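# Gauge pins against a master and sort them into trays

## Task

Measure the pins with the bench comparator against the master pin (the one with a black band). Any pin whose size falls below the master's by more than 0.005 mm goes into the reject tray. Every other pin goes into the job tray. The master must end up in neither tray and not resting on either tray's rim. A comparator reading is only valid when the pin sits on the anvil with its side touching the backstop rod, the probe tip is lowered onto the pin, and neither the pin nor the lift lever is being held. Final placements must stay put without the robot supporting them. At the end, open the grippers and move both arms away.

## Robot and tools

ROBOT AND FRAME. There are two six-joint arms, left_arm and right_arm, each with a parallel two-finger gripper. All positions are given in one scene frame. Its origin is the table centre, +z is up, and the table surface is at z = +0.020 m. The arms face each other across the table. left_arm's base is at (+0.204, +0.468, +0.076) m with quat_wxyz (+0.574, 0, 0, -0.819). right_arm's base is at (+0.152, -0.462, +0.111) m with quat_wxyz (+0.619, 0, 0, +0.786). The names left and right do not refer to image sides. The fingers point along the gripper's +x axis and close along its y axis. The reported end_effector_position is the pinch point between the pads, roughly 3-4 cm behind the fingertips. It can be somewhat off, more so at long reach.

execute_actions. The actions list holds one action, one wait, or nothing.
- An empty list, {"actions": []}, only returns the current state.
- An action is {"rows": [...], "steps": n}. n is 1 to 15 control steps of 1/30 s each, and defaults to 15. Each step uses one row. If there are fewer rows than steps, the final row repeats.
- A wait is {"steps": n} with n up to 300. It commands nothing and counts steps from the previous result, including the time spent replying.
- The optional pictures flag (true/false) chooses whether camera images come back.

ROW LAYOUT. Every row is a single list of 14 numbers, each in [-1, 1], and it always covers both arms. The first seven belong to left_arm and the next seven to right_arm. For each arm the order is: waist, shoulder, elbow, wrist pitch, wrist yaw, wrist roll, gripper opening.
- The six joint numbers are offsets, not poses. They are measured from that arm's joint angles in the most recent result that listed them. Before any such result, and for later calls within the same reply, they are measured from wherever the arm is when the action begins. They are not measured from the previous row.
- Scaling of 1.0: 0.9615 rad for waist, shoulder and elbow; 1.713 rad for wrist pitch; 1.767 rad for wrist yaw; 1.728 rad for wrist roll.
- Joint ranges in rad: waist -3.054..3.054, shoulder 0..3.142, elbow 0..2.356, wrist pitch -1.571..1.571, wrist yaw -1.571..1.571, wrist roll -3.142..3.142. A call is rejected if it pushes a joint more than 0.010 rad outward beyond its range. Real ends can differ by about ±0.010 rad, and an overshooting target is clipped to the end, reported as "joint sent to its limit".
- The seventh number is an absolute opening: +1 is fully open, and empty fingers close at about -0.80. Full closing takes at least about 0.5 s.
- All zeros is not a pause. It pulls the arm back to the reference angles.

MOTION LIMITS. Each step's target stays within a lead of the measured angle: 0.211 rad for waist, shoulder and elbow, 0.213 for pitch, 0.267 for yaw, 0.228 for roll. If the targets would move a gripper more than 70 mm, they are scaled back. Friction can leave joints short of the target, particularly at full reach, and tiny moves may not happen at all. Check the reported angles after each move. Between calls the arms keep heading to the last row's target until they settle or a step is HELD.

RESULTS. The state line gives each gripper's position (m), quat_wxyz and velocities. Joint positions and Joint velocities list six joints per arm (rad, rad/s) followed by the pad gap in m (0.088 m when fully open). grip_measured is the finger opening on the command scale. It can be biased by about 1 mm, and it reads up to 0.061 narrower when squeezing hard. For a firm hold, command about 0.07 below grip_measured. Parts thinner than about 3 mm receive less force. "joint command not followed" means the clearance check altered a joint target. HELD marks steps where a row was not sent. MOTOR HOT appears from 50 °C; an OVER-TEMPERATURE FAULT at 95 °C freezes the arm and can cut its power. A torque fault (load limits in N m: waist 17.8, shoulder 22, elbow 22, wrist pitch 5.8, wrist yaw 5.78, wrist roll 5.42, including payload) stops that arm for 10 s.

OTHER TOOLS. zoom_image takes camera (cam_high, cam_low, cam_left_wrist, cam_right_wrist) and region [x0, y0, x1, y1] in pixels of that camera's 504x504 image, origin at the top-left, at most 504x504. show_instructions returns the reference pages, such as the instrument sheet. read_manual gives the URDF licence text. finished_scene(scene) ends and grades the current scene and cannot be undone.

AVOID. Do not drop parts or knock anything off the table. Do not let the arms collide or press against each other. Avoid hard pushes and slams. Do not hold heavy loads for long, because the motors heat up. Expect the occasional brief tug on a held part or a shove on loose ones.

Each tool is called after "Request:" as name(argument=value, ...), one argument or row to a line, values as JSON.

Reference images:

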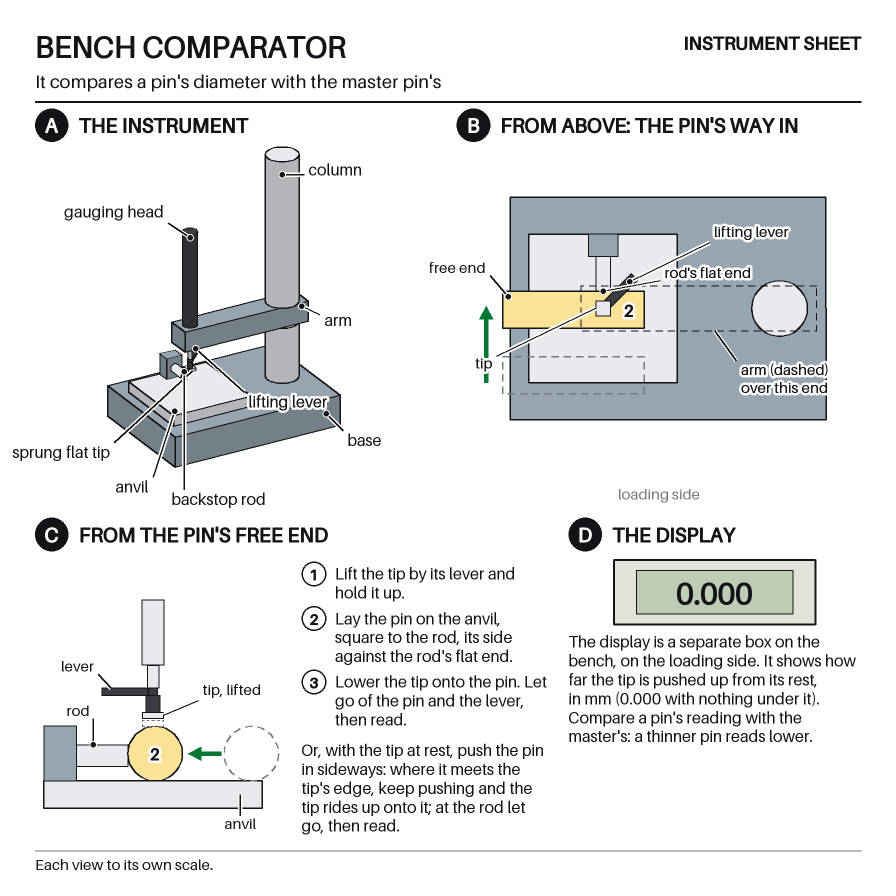

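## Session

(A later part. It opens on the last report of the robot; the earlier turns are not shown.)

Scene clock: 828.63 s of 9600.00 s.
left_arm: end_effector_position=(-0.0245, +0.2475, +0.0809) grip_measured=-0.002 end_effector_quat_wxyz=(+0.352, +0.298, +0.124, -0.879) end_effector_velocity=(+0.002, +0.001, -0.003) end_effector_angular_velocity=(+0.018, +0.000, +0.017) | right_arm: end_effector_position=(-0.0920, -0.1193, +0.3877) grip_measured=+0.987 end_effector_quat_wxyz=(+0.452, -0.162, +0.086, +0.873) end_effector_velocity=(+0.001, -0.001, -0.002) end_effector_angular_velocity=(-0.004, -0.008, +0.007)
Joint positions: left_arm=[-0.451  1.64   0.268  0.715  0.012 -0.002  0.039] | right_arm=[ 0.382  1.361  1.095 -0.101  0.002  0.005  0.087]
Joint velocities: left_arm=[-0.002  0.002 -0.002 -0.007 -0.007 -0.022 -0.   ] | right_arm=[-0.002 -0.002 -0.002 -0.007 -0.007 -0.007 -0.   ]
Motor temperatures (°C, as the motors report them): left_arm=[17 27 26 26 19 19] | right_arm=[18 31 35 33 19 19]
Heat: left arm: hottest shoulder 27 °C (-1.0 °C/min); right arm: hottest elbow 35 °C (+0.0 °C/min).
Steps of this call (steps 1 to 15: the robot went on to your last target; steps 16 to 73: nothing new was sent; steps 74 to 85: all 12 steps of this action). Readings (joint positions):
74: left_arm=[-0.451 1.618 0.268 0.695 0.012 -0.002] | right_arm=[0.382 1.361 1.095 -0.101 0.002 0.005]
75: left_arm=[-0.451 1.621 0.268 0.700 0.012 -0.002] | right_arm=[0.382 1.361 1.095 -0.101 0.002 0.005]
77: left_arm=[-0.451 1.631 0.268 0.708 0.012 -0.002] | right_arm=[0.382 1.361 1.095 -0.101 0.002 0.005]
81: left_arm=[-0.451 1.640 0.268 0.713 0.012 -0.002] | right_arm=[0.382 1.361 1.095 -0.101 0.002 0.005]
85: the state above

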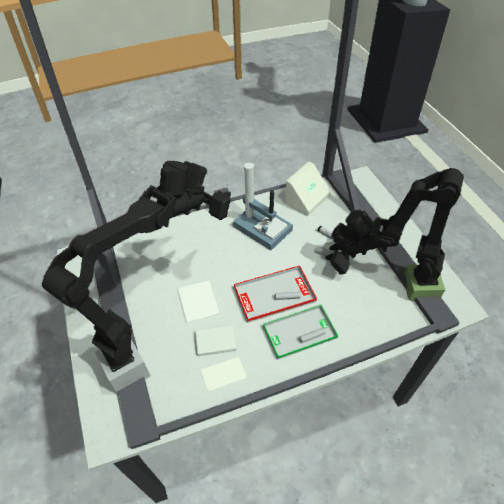

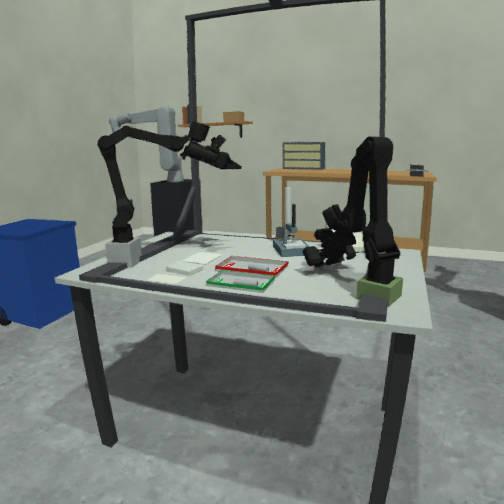

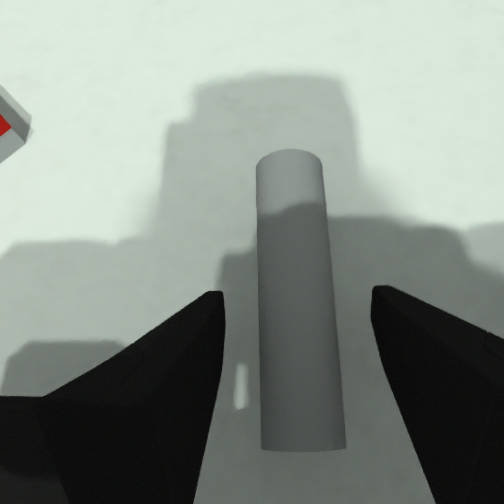

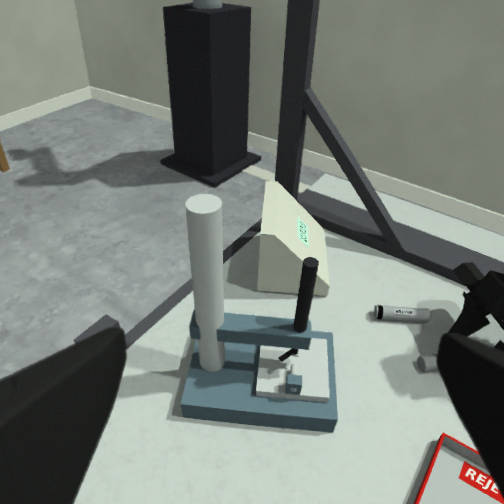

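A bit lower and slightly forward, then close.

Request:
execute_actions(
  actions=[
    {"rows":[[0,0.01,0.005,0,0,0,0,0,0,0,0,0,0,1],[0,0.02,0.012,0,0,0,0,0,0,0,0,0,0,1],[0,0.028,0.015,0,0,0,-0.1,0,0,0,0,0,0,1],[0,0.028,0.015,0,0,0,-0.2,0,0,0,0,0,0,1],[0,0.028,0.015,0,0,0,-0.3,0,0,0,0,0,0,1],[0,0.028,0.015,0,0,0,-0.56,0,0,0,0,0,0,1]],"steps":15},
  ],
)

Scene clock: 833.80 s of 9600.00 s.
left_arm: end_effector_position=(-0.0247, +0.2473, +0.0767) grip_measured=-0.452 end_effector_quat_wxyz=(+0.351, +0.304, +0.127, -0.877) end_effector_velocity=(+0.001, +0.001, -0.001) end_effector_angular_velocity=(+0.006, -0.004, +0.008) | right_arm: end_effector_position=(-0.0920, -0.1193, +0.3877) grip_measured=+0.987 end_effector_quat_wxyz=(+0.452, -0.162, +0.086, +0.873) end_effector_velocity=(-0.001, -0.002, -0.002) end_effector_angular_velocity=(-0.015, +0.008, +0.015)
Joint positions: left_arm=[-0.451  1.66   0.274  0.715  0.012 -0.002  0.017] | right_arm=[ 0.382  1.361  1.095 -0.101  0.002  0.005  0.087]
Joint velocities: left_arm=[-0.002 -0.002 -0.002 -0.007 -0.007 -0.007  0.   ] | right_arm=[-0.002 -0.002 -0.002 -0.007 -0.022  0.007 -0.   ]
Motor temperatures (°C, as the motors report them): left_arm=[17 26 26 27 19 19] | right_arm=[18 31 35 33 19 19]
Heat: left arm: hottest wrist pitch 27 °C (-1.0 °C/min); right arm: hottest elbow 35 °C (+0.0 °C/min).
Steps of this call (steps 1 to 15: the robot went on to your last target; steps 16 to 90: nothing new was sent; then 1.67 s passed at rest; steps 91 to 105: all 15 steps of this action). Readings (joint positions):
91: left_arm=[-0.451 1.641 0.268 0.715 0.012 -0.002] | right_arm=[0.382 1.361 1.095 -0.101 0.002 0.005]
92: left_arm=[-0.451 1.643 0.268 0.715 0.012 -0.002] | right_arm=[0.382 1.361 1.095 -0.101 0.002 0.005]
94: left_arm=[-0.451 1.652 0.271 0.715 0.012 -0.002] | right_arm=[0.382 1.361 1.095 -0.101 0.002 0.005]
98: left_arm=[-0.451 1.660 0.273 0.715 0.012 -0.002] | right_arm=[0.382 1.361 1.095 -0.101 0.002 0.005]
105: the state above

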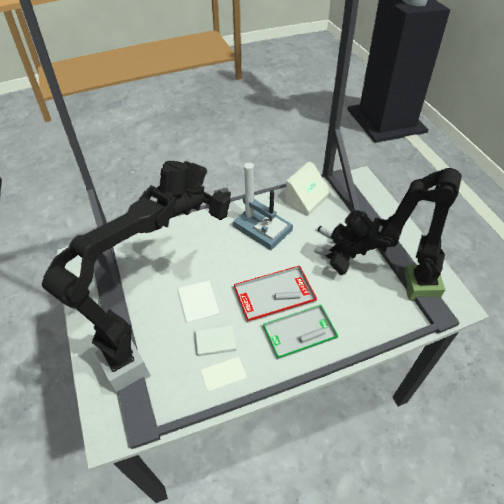

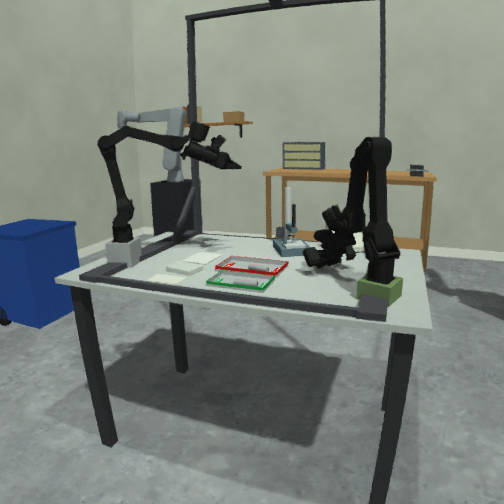

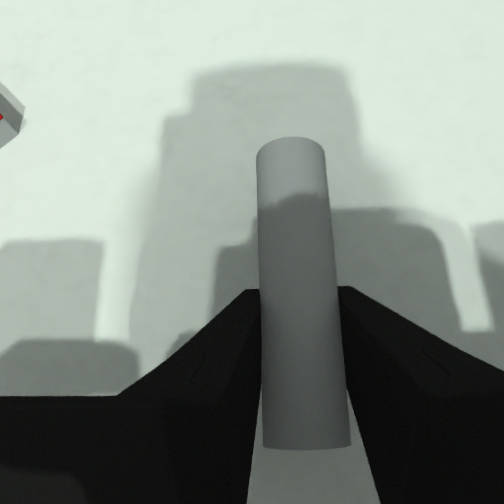

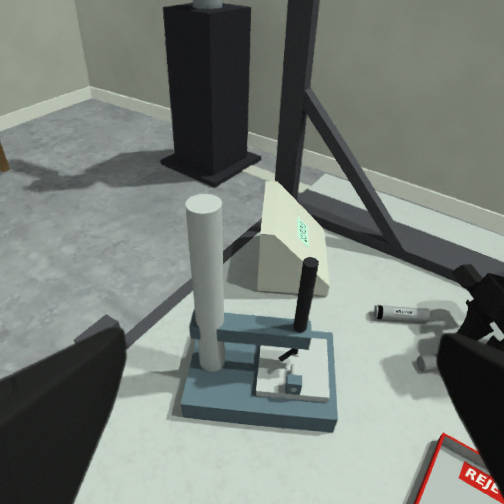

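Request:
execute_actions(
  actions=[
    {"rows":[[0,-0.03,0.08,0,0,0,-0.56,0,0,0,0,0,0,1],[-0.02,-0.06,0.2,-0.02,0,0,-0.56,0,0,0,0,0,0,1],[-0.05,-0.06,0.35,-0.06,0.02,0.02,-0.56,0,0,0,0,0,0,1],[-0.05,-0.04,0.5,-0.11,0.04,0.04,-0.56,0,0,0,0,0,0,1],[-0.05,0,0.62,-0.16,0.06,0.05,-0.56,0,0,0,0,0,0,1],[-0.05,0.04,0.74,-0.21,0.076,0.065,-0.56,0,0,0,0,0,0,1],[-0.05,0.08,0.82,-0.26,0.076,0.065,-0.56,0,0,0,0,0,0,1],[-0.05,0.11,0.876,-0.3,0.076,0.065,-0.56,0,0,0,0,0,0,1],[-0.05,0.135,0.876,-0.324,0.076,0.065,-0.56,0,0,0,0,0,0,1]],"steps":15},
  ],
  pictures=false,
)

Request:
execute_actions(
  actions=[
    {"steps":25},
  ],
)

Scene clock: 841.63 s of 9600.00 s.
left_arm: end_effector_position=(-0.1635, +0.1689, +0.1840) grip_measured=-0.452 end_effector_quat_wxyz=(+0.263, +0.284, +0.077, -0.919) end_effector_velocity=(-0.229, -0.189, +0.468) end_effector_angular_velocity=(-0.744, +0.885, -0.061) | right_arm: end_effector_position=(-0.0920, -0.1193, +0.3877) grip_measured=+0.987 end_effector_quat_wxyz=(+0.452, -0.162, +0.086, +0.873) end_effector_velocity=(-0.002, -0.005, -0.003) end_effector_angular_velocity=(-0.010, -0.016, +0.040)
Joint positions: left_arm=[-0.498  1.796  1.018  0.174  0.136  0.104  0.017] | right_arm=[ 0.382  1.361  1.095 -0.101  0.002  0.005  0.087]
Joint velocities: left_arm=[-0.002 -0.002  1.204 -0.051  0.066  0.007 -0.   ] | right_arm=[-0.002 -0.007 -0.002 -0.022 -0.037 -0.022 -0.   ]
Motor temperatures (°C, as the motors report them): left_arm=[17 26 26 27 19 19] | right_arm=[18 31 36 33 19 19]
Heat: left arm: hottest wrist pitch 27 °C (-1.0 °C/min); right arm: hottest elbow 36 °C (+1.0 °C/min).
Steps of this call (steps 1 to 15: the robot went on to your last target; steps 16 to 90: nothing new was sent; then 4.33 s passed at rest; steps 91 to 105: all 15 steps of this action). Readings (joint positions):
91: left_arm=[-0.451 1.657 0.283 0.709 0.012 -0.002] | right_arm=[0.382 1.361 1.095 -0.101 0.002 0.005]
92: left_arm=[-0.452 1.653 0.306 0.687 0.012 -0.002] | right_arm=[0.382 1.361 1.095 -0.101 0.002 0.005]
94: left_arm=[-0.466 1.651 0.386 0.630 0.024 0.016] | right_arm=[0.382 1.361 1.095 -0.101 0.002 0.005]
98: left_arm=[-0.494 1.696 0.648 0.388 0.118 0.085] | right_arm=[0.382 1.361 1.095 -0.101 0.002 0.005]
105: the state above

Scene clock: 842.47 s of 9600.00 s.
left_arm: end_effector_position=(-0.1785, +0.1563, +0.2199) grip_measured=-0.452 end_effector_quat_wxyz=(+0.266, +0.251, +0.061, -0.929) end_effector_velocity=(+0.004, -0.002, -0.003) end_effector_angular_velocity=(+0.005, -0.013, +0.025) | right_arm: end_effector_position=(-0.0920, -0.1193, +0.3877) grip_measured=+0.987 end_effector_quat_wxyz=(+0.452, -0.162, +0.086, +0.873) end_effector_velocity=(+0.000, -0.001, +0.001) end_effector_angular_velocity=(+0.000, -0.005, +0.007)
Joint positions: left_arm=[-0.498  1.793  1.112  0.153  0.139  0.105  0.017] | right_arm=[ 0.382  1.361  1.095 -0.101  0.002  0.005  0.087]
Joint velocities: left_arm=[ 0.002 -0.002 -0.007 -0.007 -0.022 -0.007 -0.   ] | right_arm=[-0.002 -0.002  0.002 -0.007 -0.007 -0.007 -0.   ]
Motor temperatures (°C, as the motors report them): left_arm=[17 26 26 27 19 19] | right_arm=[18 31 36 33 19 19]
Heat: left arm: hottest wrist pitch 27 °C (-1.0 °C/min); right arm: hottest elbow 36 °C (+1.0 °C/min).
Steps of this call (steps 1 to 25: the robot went on to your last target). Readings (joint positions):
1: left_arm=[-0.498 1.796 1.052 0.173 0.137 0.104] | right_arm=[0.382 1.361 1.095 -0.101 0.002 0.005]
2: left_arm=[-0.498 1.793 1.080 0.173 0.138 0.105] | right_arm=[0.382 1.361 1.095 -0.101 0.002 0.005]
4: left_arm=[-0.498 1.786 1.108 0.173 0.139 0.105] | right_arm=[0.382 1.361 1.095 -0.101 0.002 0.005]
8: left_arm=[-0.498 1.788 1.112 0.153 0.139 0.105] | right_arm=[0.382 1.361 1.095 -0.101 0.002 0.005]
25: the state above

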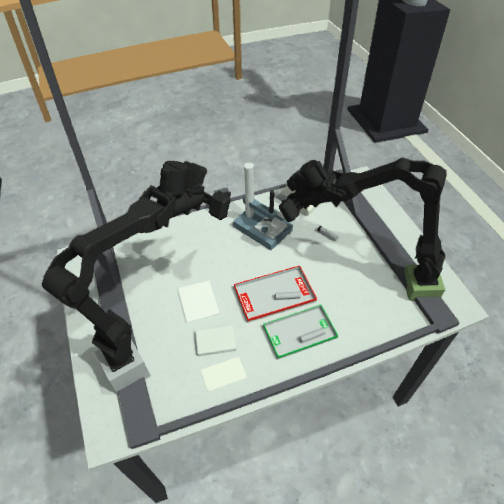

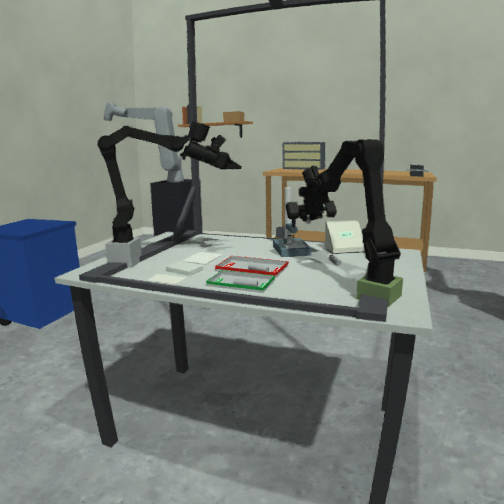

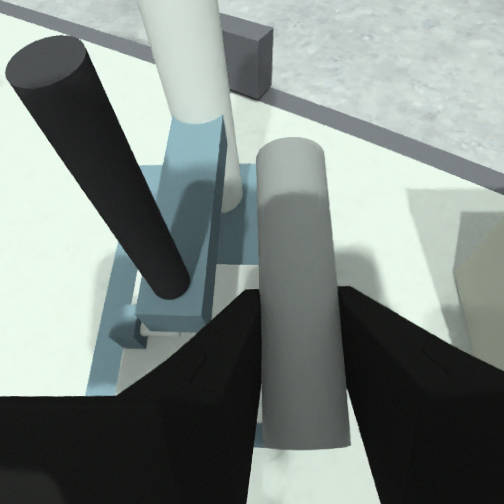

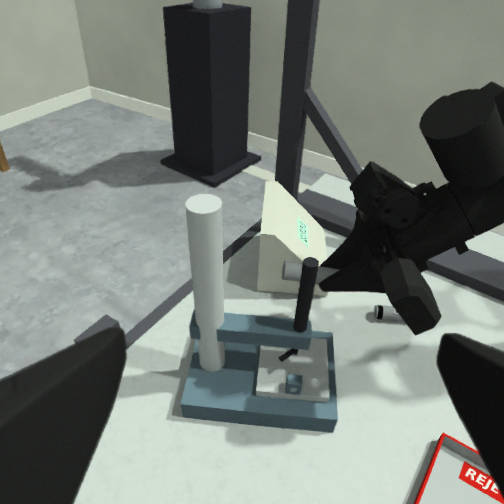

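Request:
execute_actions(
  actions=[
    {"rows":[[0,0.03,0,0,0,0,-0.56,0,0,0,0,0,0,1],[0,0.06,0,0,0,0,-0.56,0,0,0,0,0,0,1],[0,0.09,0,0.005,0,0,-0.56,0,0,0,0,0,0,1],[0,0.12,0,0.01,0,0,-0.56,0,0,0,0,0,0,1],[0,0.15,0,0.015,0.004,0.003,-0.56,0,0,0,0,0,0,1],[0,0.17,-0.005,0.02,0.004,0.003,-0.56,0,0,0,0,0,0,1],[0,0.185,-0.01,0.025,0.004,0.003,-0.56,0,0,0,0,0,0,1],[0,0.195,-0.012,0.03,0.004,0.003,-0.56,0,0,0,0,0,0,1]],"steps":15},
  ],
)

Scene clock: 847.70 s of 9600.00 s.
left_arm: end_effector_position=(-0.1800, +0.1556, +0.1335) grip_measured=-0.451 end_effector_quat_wxyz=(+0.254, +0.318, +0.091, -0.909) end_effector_velocity=(-0.002, +0.005, -0.001) end_effector_angular_velocity=(+0.013, +0.001, -0.008) | right_arm: end_effector_position=(-0.0920, -0.1193, +0.3877) grip_measured=+0.987 end_effector_quat_wxyz=(+0.452, -0.162, +0.086, +0.873) end_effector_velocity=(+0.002, +0.002, -0.003) end_effector_angular_velocity=(-0.004, +0.002, -0.012)
Joint positions: left_arm=[-0.498  1.98   1.097  0.202  0.142  0.109  0.017] | right_arm=[ 0.382  1.361  1.095 -0.101  0.002  0.005  0.087]
Joint velocities: left_arm=[-0.007 -0.002 -0.002 -0.007  0.007 -0.007 -0.   ] | right_arm=[-0.002  0.002 -0.007  0.007  0.007  0.007  0.   ]
Motor temperatures (°C, as the motors report them): left_arm=[17 27 26 28 19 19] | right_arm=[18 31 36 34 19 19]
Heat: left arm: hottest wrist pitch 28 °C (+0.0 °C/min); right arm: hottest elbow 36 °C (+1.0 °C/min).
Steps of this call (steps 1 to 15: the robot went on to your last target; steps 16 to 90: nothing new was sent; then 1.73 s passed at rest; steps 91 to 105: all 15 steps of this action). Readings (joint positions):
91: left_arm=[-0.498 1.797 1.112 0.153 0.139 0.105] | right_arm=[0.382 1.361 1.095 -0.101 0.002 0.005]
92: left_arm=[-0.498 1.805 1.112 0.154 0.139 0.105] | right_arm=[0.382 1.361 1.095 -0.101 0.002 0.005]
94: left_arm=[-0.498 1.836 1.112 0.161 0.139 0.105] | right_arm=[0.382 1.361 1.095 -0.101 0.002 0.005]
98: left_arm=[-0.498 1.941 1.108 0.177 0.139 0.105] | right_arm=[0.382 1.361 1.095 -0.101 0.002 0.005]
105: the state above

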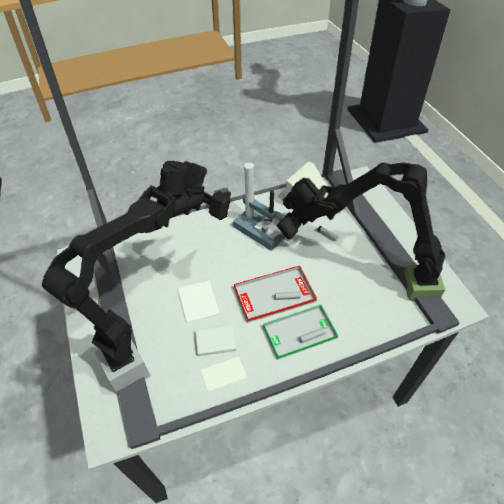

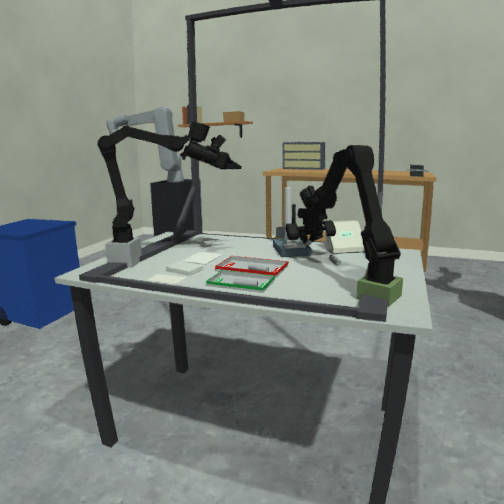

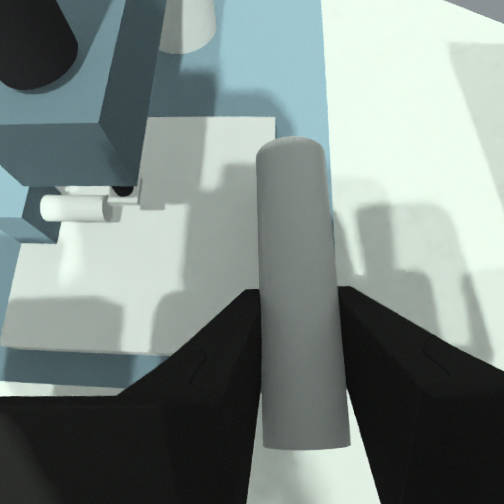

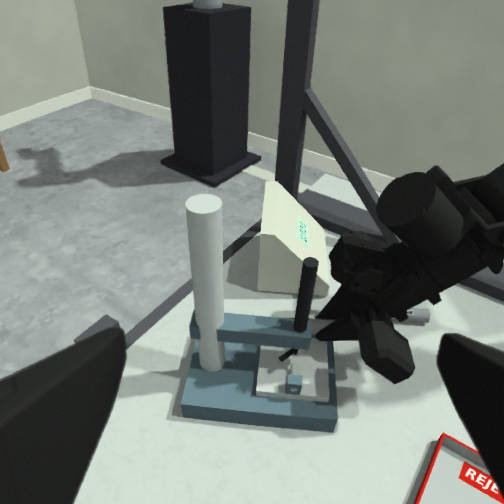

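Move waist in to over the anvil, lower onto it, and slide.

Request:
execute_actions(
  actions=[
    {"rows":[[0.015,0,0,0.003,0,0,-0.56,0,0,0,0,0,0,1],[0.03,0,0,0.006,0,0,-0.56,0,0,0,0,0,0,1],[0.045,0,0,0.008,0,0,-0.56,0,0,0,0,0,0,1],[0.045,0.005,-0.004,0.01,0,0,-0.56,0,0,0,0,0,0,1],[0.045,0.01,-0.008,0.012,0.003,0,-0.56,0,0,0,0,0,0,1],[0.045,0.015,-0.012,0.014,0.006,0.003,-0.56,0,0,0,0,0,0,1],[0.045,0.015,-0.012,0.014,0.009,0.003,-0.56,0,0,0,0,0,0,1],[0.055,0.015,-0.012,0.014,0.012,0.003,-0.56,0,0,0,0,0,0,1],[0.065,0.015,-0.012,0.014,0.014,0.003,-0.56,0,0,0,0,0,0,1],[0.075,0.015,-0.012,0.014,0.016,0.003,-0.56,0,0,0,0,0,0,1],[0.085,0.015,-0.012,0.014,0.016,0.003,-0.56,0,0,0,0,0,0,1],[0.095,0.015,-0.012,0.014,0.016,0.003,-0.56,0,0,0,0,0,0,1],[0.103,0.015,-0.012,0.014,0.016,0.003,-0.56,0,0,0,0,0,0,1]],"steps":15},
  ],
)

Scene clock: 859.00 s of 9600.00 s.
left_arm: end_effector_position=(-0.1531, +0.1260, +0.1291) grip_measured=-0.451 end_effector_quat_wxyz=(+0.283, +0.311, +0.108, -0.901) end_effector_velocity=(+0.063, -0.066, -0.001) end_effector_angular_velocity=(+0.009, +0.008, +0.203) | right_arm: end_effector_position=(-0.0920, -0.1193, +0.3877) grip_measured=+0.987 end_effector_quat_wxyz=(+0.452, -0.162, +0.086, +0.873) end_effector_velocity=(+0.000, -0.001, +0.001) end_effector_angular_velocity=(+0.000, -0.005, +0.007)
Joint positions: left_arm=[-0.41   1.991  1.089  0.219  0.166  0.11   0.017] | right_arm=[ 0.382  1.361  1.095 -0.101  0.002  0.005  0.087]
Joint velocities: left_arm=[ 0.183  0.002 -0.002  0.007 -0.007 -0.022 -0.   ] | right_arm=[-0.002 -0.002  0.002 -0.007 -0.007 -0.007  0.   ]
Motor temperatures (°C, as the motors report them): left_arm=[17 28 27 29 19 19] | right_arm=[18 31 36 34 19 19]
Heat: left arm: hottest wrist pitch 29 °C (+0.0 °C/min); right arm: hottest elbow 36 °C (+1.0 °C/min).
Steps of this call (steps 1 to 15: the robot went on to your last target; steps 16 to 90: nothing new was sent; then 7.80 s passed at rest; steps 91 to 105: all 15 steps of this action). Readings (joint positions):
91: left_arm=[-0.497 1.983 1.097 0.199 0.142 0.109] | right_arm=[0.382 1.361 1.095 -0.101 0.002 0.005]
92: left_arm=[-0.494 1.983 1.097 0.199 0.142 0.109] | right_arm=[0.382 1.361 1.095 -0.101 0.002 0.005]
94: left_arm=[-0.481 1.983 1.097 0.203 0.142 0.109] | right_arm=[0.382 1.361 1.095 -0.101 0.002 0.005]
98: left_arm=[-0.453 1.986 1.093 0.216 0.146 0.109] | right_arm=[0.382 1.361 1.095 -0.101 0.002 0.005]
105: the state above

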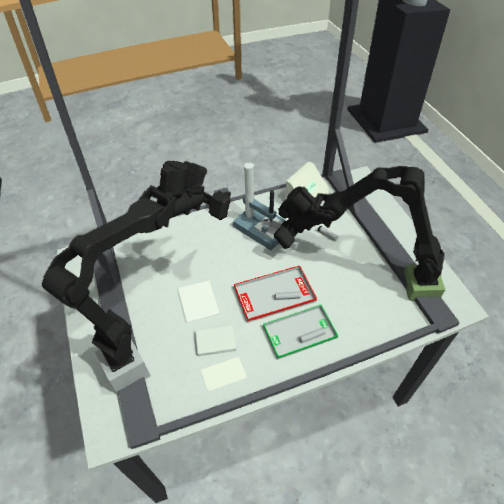

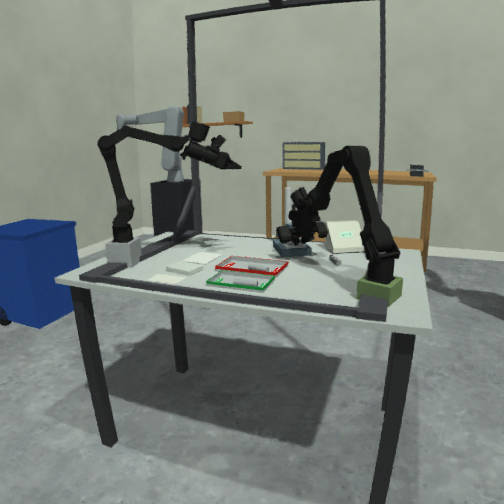

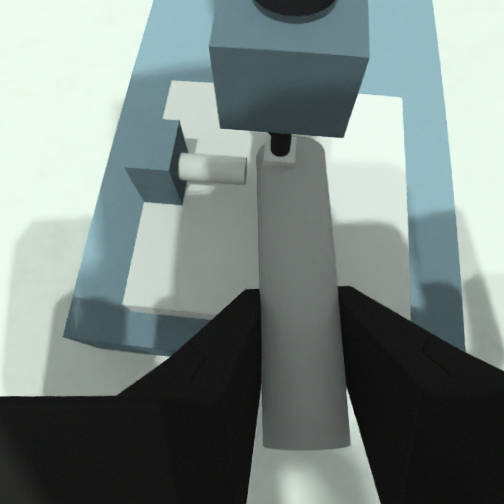

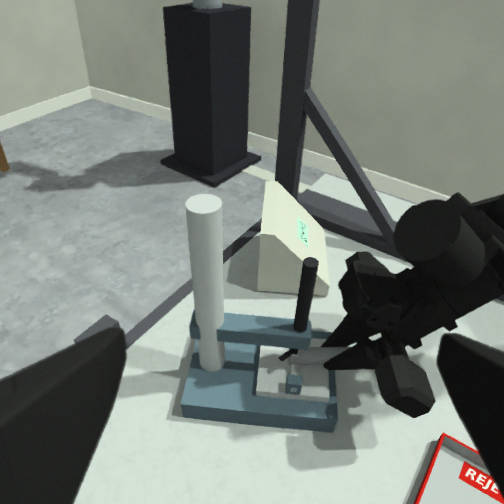

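Request:
execute_actions(
  actions=[
    {"rows":[[0,0.008,0.012,-0.002,0,0,-0.56,0,0,0,0,0,0,1],[0,0.016,0.024,-0.005,0,0,-0.56,0,0,0,0,0,0,1],[0,0.024,0.036,-0.007,0,0,-0.56,0,0,0,0,0,0,1],[0.005,0.033,0.047,-0.009,0,0,-0.56,0,0,0,0,0,0,1],[0.012,0.033,0.047,-0.009,0,0,-0.56,0,0,0,0,0,0,1],[0.018,0.033,0.047,-0.009,0,0,-0.56,0,0,0,0,0,0,1]],"steps":12},
  ],
)

Scene clock: 866.63 s of 9600.00 s.
left_arm: end_effector_position=(-0.1554, +0.1207, +0.1280) grip_measured=-0.451 end_effector_quat_wxyz=(+0.283, +0.313, +0.111, -0.900) end_effector_velocity=(+0.002, +0.002, -0.004) end_effector_angular_velocity=(+0.018, -0.015, +0.008) | right_arm: end_effector_position=(-0.0920, -0.1193, +0.3877) grip_measured=+0.987 end_effector_quat_wxyz=(+0.452, -0.162, +0.086, +0.873) end_effector_velocity=(-0.002, -0.002, -0.004) end_effector_angular_velocity=(-0.011, -0.006, +0.021)
Joint positions: left_arm=[-0.404  2.01   1.119  0.203  0.171  0.111  0.017] | right_arm=[ 0.382  1.361  1.095 -0.101  0.002  0.005  0.087]
Joint velocities: left_arm=[-0.002  0.002  0.002 -0.022 -0.007 -0.007  0.   ] | right_arm=[-0.002  0.002 -0.002 -0.007 -0.022 -0.007 -0.   ]
Motor temperatures (°C, as the motors report them): left_arm=[17 29 27 29 19 19] | right_arm=[18 31 36 34 19 19]
Heat: left arm: hottest shoulder 29 °C (+1.0 °C/min); right arm: hottest elbow 36 °C (+1.0 °C/min).
Steps of this call (steps 1 to 15: the robot went on to your last target; steps 16 to 90: nothing new was sent; then 4.23 s passed at rest; steps 91 to 102: all 12 steps of this action). Readings (joint positions):
91: left_arm=[-0.403 1.991 1.089 0.219 0.170 0.111] | right_arm=[0.382 1.361 1.095 -0.101 0.002 0.005]
92: left_arm=[-0.403 1.993 1.090 0.218 0.170 0.111] | right_arm=[0.382 1.361 1.095 -0.101 0.002 0.005]
94: left_arm=[-0.404 1.999 1.100 0.211 0.170 0.111] | right_arm=[0.382 1.361 1.095 -0.101 0.002 0.005]
98: left_arm=[-0.404 2.009 1.117 0.204 0.171 0.111] | right_arm=[0.382 1.361 1.095 -0.101 0.002 0.005]
102: the state above

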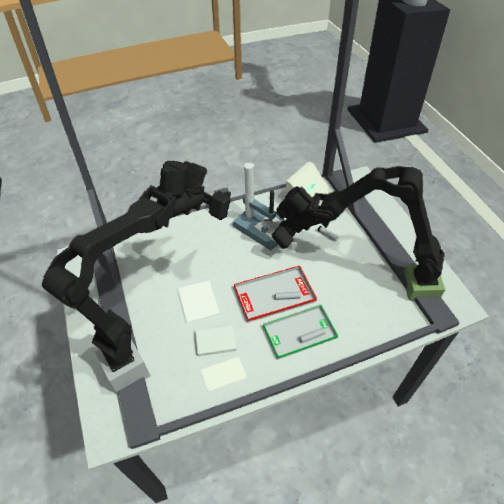

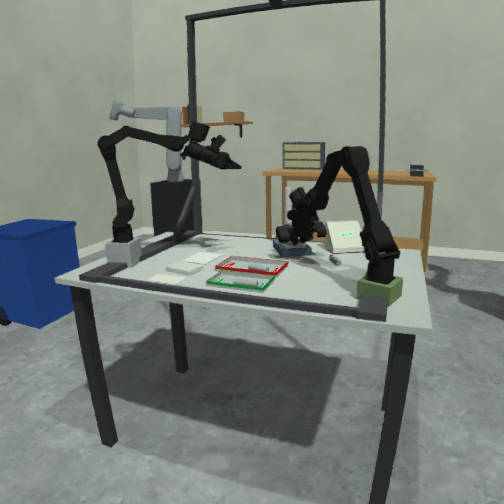

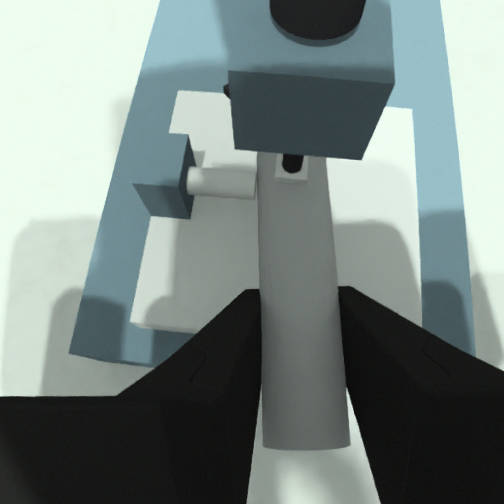

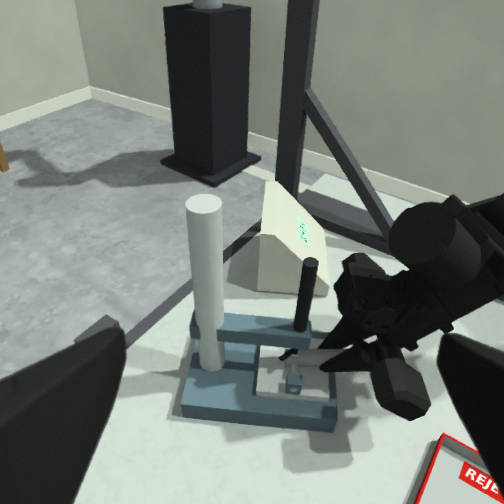

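Against the rod and under the tip. Release and retreat to read.

Request:
execute_actions(
  actions=[
    {"rows":[[0.006,0,0,0,0,0,-0.4,0,0,0,0,0,0,1],[0.006,0,0,0,0,0,-0.2,0,0,0,0,0,0,1],[0,0,0,0,0,0,-0.2,0,0,0,0,0,0,1],[0,0,0,0,0,0,-0.2,0,0,0,0,0,0,1],[0,0,0,0,0,0,-0.2,0,0,0,0,0,0,1],[0,-0.06,-0.02,0,0,0,-0.2,0,0,0,0,0,0,1],[0,-0.08,-0.04,0,0,0,-0.2,0,0,0,0,0,0,1],[0,-0.15,-0.06,0,0,0,-0.2,0,0,0,0,0,0,1],[0,-0.17,-0.08,0,0,0,-0.2,0,0,0,0,0,0,1],[0,-0.25,-0.12,-0.03,0,0,-0.2,0,0,0,0,0,0,1],[-0.1,-0.28,-0.16,-0.05,-0.03,-0.02,0,0,0,0,0,0,0,1],[-0.2,-0.3,-0.186,-0.08,-0.06,-0.04,0.1,0,0,0,0,0,0,1],[-0.32,-0.3,-0.186,-0.08,-0.085,-0.058,0.2,0,0,0,0,0,0,1],[-0.433,-0.3,-0.186,-0.08,-0.085,-0.058,0.3,0,0,0,0,0,0,1]],"steps":15},
  ],
  pictures=false,
)

Request:
execute_actions(
  actions=[
    {"steps":15},
  ],
)

Request:
zoom_image(
  camera="cam_left_wrist",
  region=[100,50,450,350],
)

Scene clock: 873.33 s of 9600.00 s.
left_arm: end_effector_position=(-0.1691, +0.2051, +0.1832) grip_measured=+0.164 end_effector_quat_wxyz=(+0.259, +0.306, +0.090, -0.912) end_effector_velocity=(-0.349, +0.620, +0.013) end_effector_angular_velocity=(+0.112, -0.121, -1.211) | right_arm: end_effector_position=(-0.0920, -0.1193, +0.3877) grip_measured=+0.987 end_effector_quat_wxyz=(+0.452, -0.162, +0.086, +0.873) end_effector_velocity=(-0.002, -0.002, -0.004) end_effector_angular_velocity=(-0.018, +0.005, +0.015)
Joint positions: left_arm=[-0.587  1.739  0.983  0.104  0.068  0.045  0.047] | right_arm=[ 0.382  1.361  1.095 -0.101  0.002  0.005  0.087]
Joint velocities: left_arm=[-1.658 -0.271 -0.144 -0.271 -0.344 -0.286  0.087] | right_arm=[-0.002  0.002 -0.002 -0.007 -0.022  0.007 -0.   ]
Motor temperatures (°C, as the motors report them): left_arm=[17 29 28 29 19 19] | right_arm=[18 31 36 34 19 19]
Heat: left arm: hottest shoulder 29 °C (+1.0 °C/min); right arm: hottest elbow 36 °C (+1.0 °C/min).
Steps of this call (steps 1 to 15: the robot went on to your last target; steps 16 to 90: nothing new was sent; then 3.20 s passed at rest; steps 91 to 105: all 15 steps of this action). Readings (joint positions):
91: left_arm=[-0.404 2.010 1.119 0.202 0.172 0.111] | right_arm=[0.382 1.361 1.095 -0.101 0.002 0.005]
92: left_arm=[-0.404 2.010 1.119 0.202 0.172 0.111] | right_arm=[0.382 1.361 1.095 -0.101 0.002 0.005]
94: left_arm=[-0.404 2.010 1.119 0.202 0.172 0.111] | right_arm=[0.382 1.361 1.095 -0.101 0.002 0.005]
98: left_arm=[-0.404 1.970 1.097 0.202 0.172 0.111] | right_arm=[0.382 1.361 1.095 -0.101 0.002 0.005]
105: the state above

Scene clock: 873.83 s of 9600.00 s.
left_arm: end_effector_position=(-0.2042, +0.2989, +0.1662) grip_measured=+0.297 end_effector_quat_wxyz=(+0.172, +0.344, +0.068, -0.921) end_effector_velocity=(+0.002, -0.001, -0.001) end_effector_angular_velocity=(-0.005, -0.010, +0.019) | right_arm: end_effector_position=(-0.0920, -0.1193, +0.3877) grip_measured=+0.987 end_effector_quat_wxyz=(+0.452, -0.162, +0.086, +0.873) end_effector_velocity=(-0.001, -0.002, -0.002) end_effector_angular_velocity=(-0.015, +0.008, +0.015)
Joint positions: left_arm=[-0.822  1.73   0.947  0.068  0.027  0.015  0.054] | right_arm=[ 0.382  1.361  1.095 -0.101  0.002  0.005  0.087]
Joint velocities: left_arm=[-0.002 -0.002 -0.002 -0.007 -0.022 -0.007  0.   ] | right_arm=[-0.002 -0.002 -0.002 -0.007 -0.022  0.007 -0.   ]
Motor temperatures (°C, as the motors report them): left_arm=[17 29 28 29 19 19] | right_arm=[18 31 36 34 19 19]
Heat: left arm: hottest shoulder 29 °C (+1.0 °C/min); right arm: hottest elbow 36 °C (+1.0 °C/min).
Steps of this call (steps 1 to 15: the robot went on to your last target). Readings (joint positions):
1: left_arm=[-0.642 1.733 0.979 0.096 0.059 0.038] | right_arm=[0.382 1.361 1.095 -0.101 0.002 0.005]
2: left_arm=[-0.697 1.732 0.973 0.088 0.050 0.031] | right_arm=[0.382 1.361 1.095 -0.101 0.002 0.005]
4: left_arm=[-0.786 1.732 0.959 0.074 0.046 0.023] | right_arm=[0.382 1.361 1.095 -0.101 0.002 0.005]
8: left_arm=[-0.827 1.732 0.947 0.068 0.032 0.017] | right_arm=[0.382 1.361 1.095 -0.101 0.002 0.005]
15: the state above

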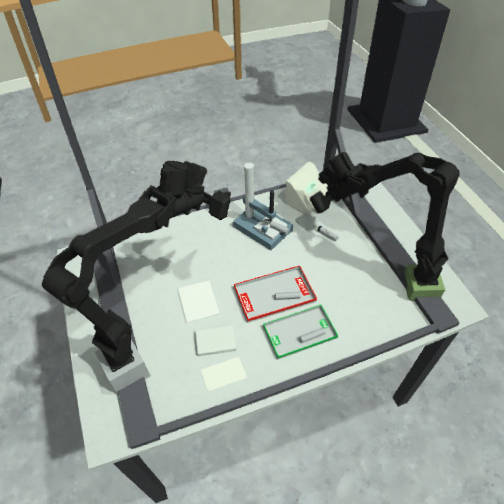

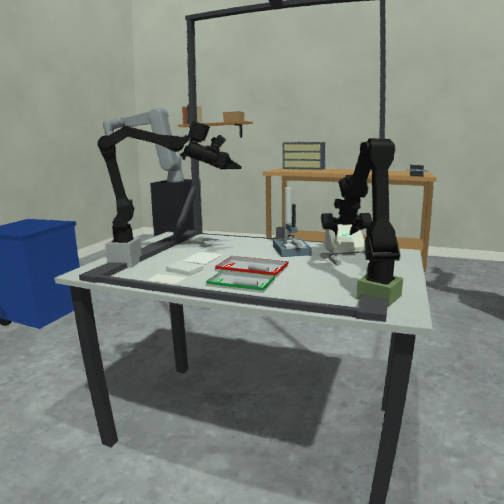

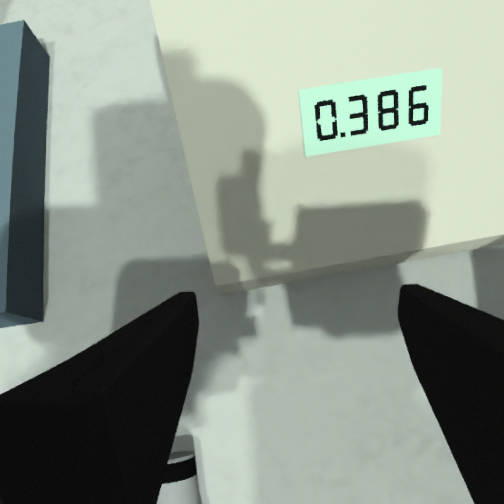

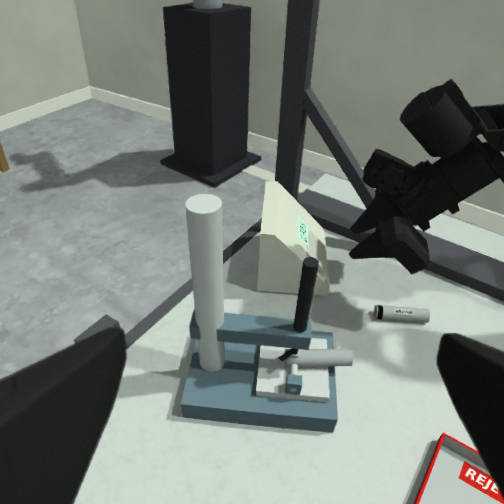

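Region (100, 50, 450, 350) of cam_left_wrist's 504x504 image, scaled by 1.440, with more detail than that image has; it fills the top 432 rows of this view, and the rest is white.

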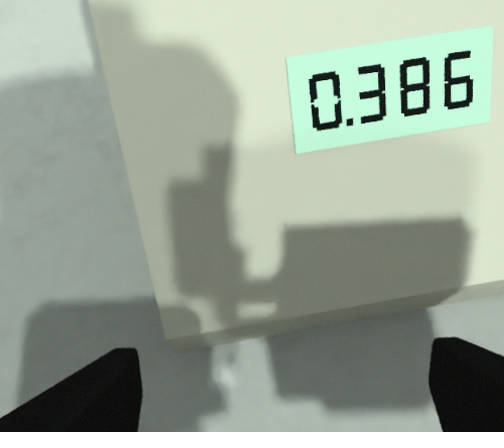

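Request:
execute_actions(
  actions=[
    {"rows":[[0.15,0.02,0.03,0.02,0.03,0.02,0.1,0,0,0,0,0,0,1],[0.3,0.04,0.06,0.03,0.06,0.04,0,0,0,0,0,0,0,1],[0.43,0.05,0.09,0.04,0.081,0.056,-0.15,0,0,0,0,0,0,1],[0.43,0.05,0.09,0.04,0.081,0.056,-0.15,0,0,0,0,0,0,1],[0.43,0.05,0.09,0.04,0.081,0.056,-0.15,0,0,0,0,0,0,1],[0.43,0.05,0.09,0.04,0.081,0.056,-0.15,0,0,0,0,0,0,1],[0.43,0.05,0.09,0.04,0.081,0.056,-0.15,0,0,0,0,0,0,1],[0.43,0.05,0.09,0.04,0.081,0.056,-0.15,0,0,0,0,0,0,1],[0.43,0.11,0.12,0.05,0.081,0.056,-0.15,0,0,0,0,0,0,1],[0.43,0.17,0.14,0.06,0.081,0.056,-0.15,0,0,0,0,0,0,1],[0.43,0.22,0.16,0.07,0.081,0.056,-0.15,0,0,0,0,0,0,1],[0.43,0.26,0.17,0.075,0.081,0.056,-0.15,0,0,0,0,0,0,1],[0.43,0.28,0.179,0.079,0.081,0.056,-0.15,0,0,0,0,0,0,1],[0.43,0.291,0.179,0.079,0.081,0.056,-0.15,0,0,0,0,0,0,1]],"steps":15},
  ],
  pictures=false,
)

Request:
execute_actions(
  actions=[
    {"steps":12},
  ],
)

Scene clock: 887.37 s of 9600.00 s.
left_arm: end_effector_position=(-0.1528, +0.1216, +0.1436) grip_measured=-0.146 end_effector_quat_wxyz=(+0.289, +0.304, +0.106, -0.902) end_effector_velocity=(-0.004, +0.041, -0.348) end_effector_angular_velocity=(+0.535, -0.489, -0.078) | right_arm: end_effector_position=(-0.0920, -0.1193, +0.3877) grip_measured=+0.987 end_effector_quat_wxyz=(+0.452, -0.162, +0.086, +0.873) end_effector_velocity=(-0.002, -0.001, +0.001) end_effector_angular_velocity=(+0.005, +0.005, +0.021)
Joint positions: left_arm=[-0.404  1.965  1.109  0.19   0.163  0.107  0.032] | right_arm=[ 0.382  1.361  1.095 -0.101  0.002  0.005  0.087]
Joint velocities: left_arm=[-0.056  0.73  -0.002  0.007  0.022  0.007 -0.002] | right_arm=[-0.002 -0.002 -0.002  0.007 -0.022 -0.007 -0.   ]
Motor temperatures (°C, as the motors report them): left_arm=[17 30 27 28 19 19] | right_arm=[18 31 36 34 19 19]
Heat: left arm: hottest shoulder 30 °C (+3.0 °C/min); right arm: hottest elbow 36 °C (+1.0 °C/min).
Steps of this call (steps 1 to 15: the robot went on to your last target; steps 16 to 90: nothing new was sent; then 10.03 s passed at rest; steps 91 to 105: all 15 steps of this action). Readings (joint positions):
91: left_arm=[-0.809 1.731 0.948 0.069 0.045 0.020] | right_arm=[0.382 1.361 1.095 -0.101 0.002 0.005]
92: left_arm=[-0.775 1.736 0.954 0.078 0.072 0.035] | right_arm=[0.382 1.361 1.095 -0.101 0.002 0.005]
94: left_arm=[-0.676 1.754 0.980 0.105 0.109 0.066] | right_arm=[0.382 1.361 1.095 -0.101 0.002 0.005]
98: left_arm=[-0.473 1.764 1.019 0.129 0.145 0.096] | right_arm=[0.382 1.361 1.095 -0.101 0.002 0.005]
105: the state above

Scene clock: 887.77 s of 9600.00 s.
left_arm: end_effector_position=(-0.1556, +0.1198, +0.1323) grip_measured=-0.148 end_effector_quat_wxyz=(+0.286, +0.309, +0.109, -0.900) end_effector_velocity=(+0.000, +0.000, -0.002) end_effector_angular_velocity=(-0.003, -0.012, -0.001) | right_arm: end_effector_position=(-0.0920, -0.1193, +0.3877) grip_measured=+0.987 end_effector_quat_wxyz=(+0.452, -0.162, +0.086, +0.873) end_effector_velocity=(-0.000, -0.000, +0.001) end_effector_angular_velocity=(+0.008, +0.001, +0.007)
Joint positions: left_arm=[-0.405  2.002  1.119  0.204  0.166  0.107  0.032] | right_arm=[ 0.382  1.361  1.095 -0.101  0.002  0.005  0.087]
Joint velocities: left_arm=[-0.002  0.002  0.002 -0.007 -0.007  0.007 -0.   ] | right_arm=[-0.002 -0.002 -0.002  0.007 -0.007 -0.007 -0.   ]
Motor temperatures (°C, as the motors report them): left_arm=[17 30 27 28 19 19] | right_arm=[18 31 36 34 19 19]
Heat: left arm: hottest shoulder 30 °C (+3.0 °C/min); right arm: hottest elbow 36 °C (+1.0 °C/min).
Steps of this call (steps 1 to 12: the robot went on to your last target). Readings (joint positions):
1: left_arm=[-0.406 1.985 1.109 0.190 0.163 0.107] | right_arm=[0.382 1.361 1.095 -0.101 0.002 0.005]
2: left_arm=[-0.406 1.999 1.108 0.194 0.166 0.107] | right_arm=[0.382 1.361 1.095 -0.101 0.002 0.005]
4: left_arm=[-0.405 1.999 1.115 0.205 0.166 0.107] | right_arm=[0.382 1.361 1.095 -0.101 0.002 0.005]
8: left_arm=[-0.405 2.001 1.119 0.204 0.166 0.107] | right_arm=[0.382 1.361 1.095 -0.101 0.002 0.005]
12: the state above

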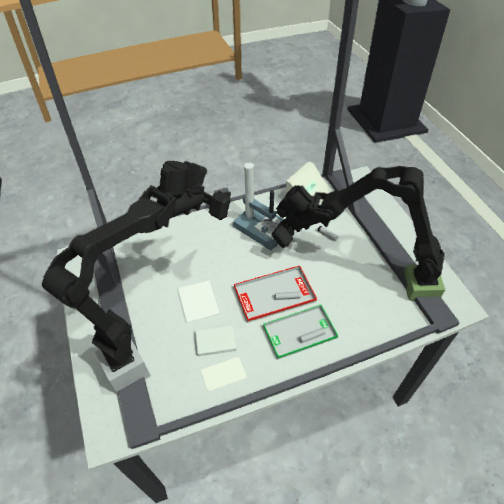

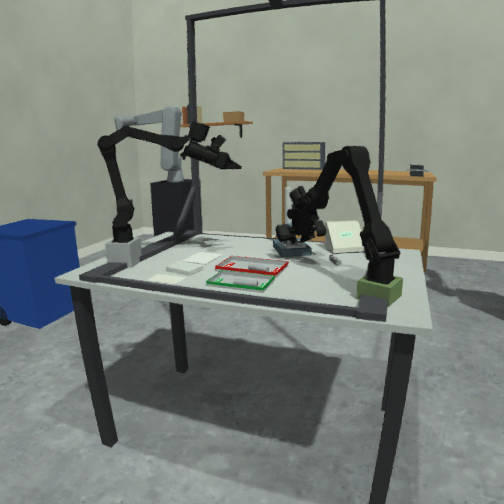

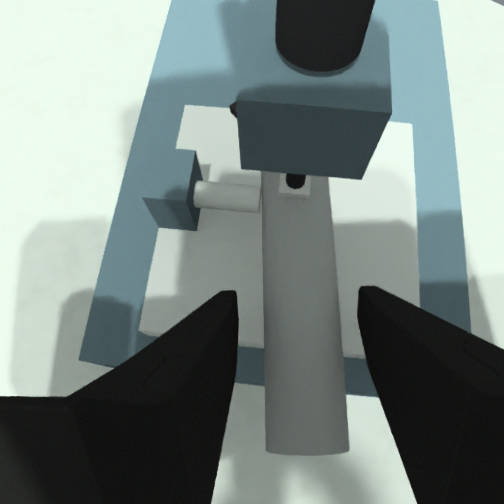

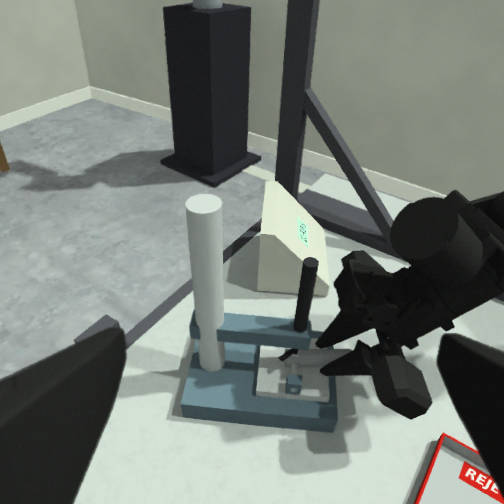

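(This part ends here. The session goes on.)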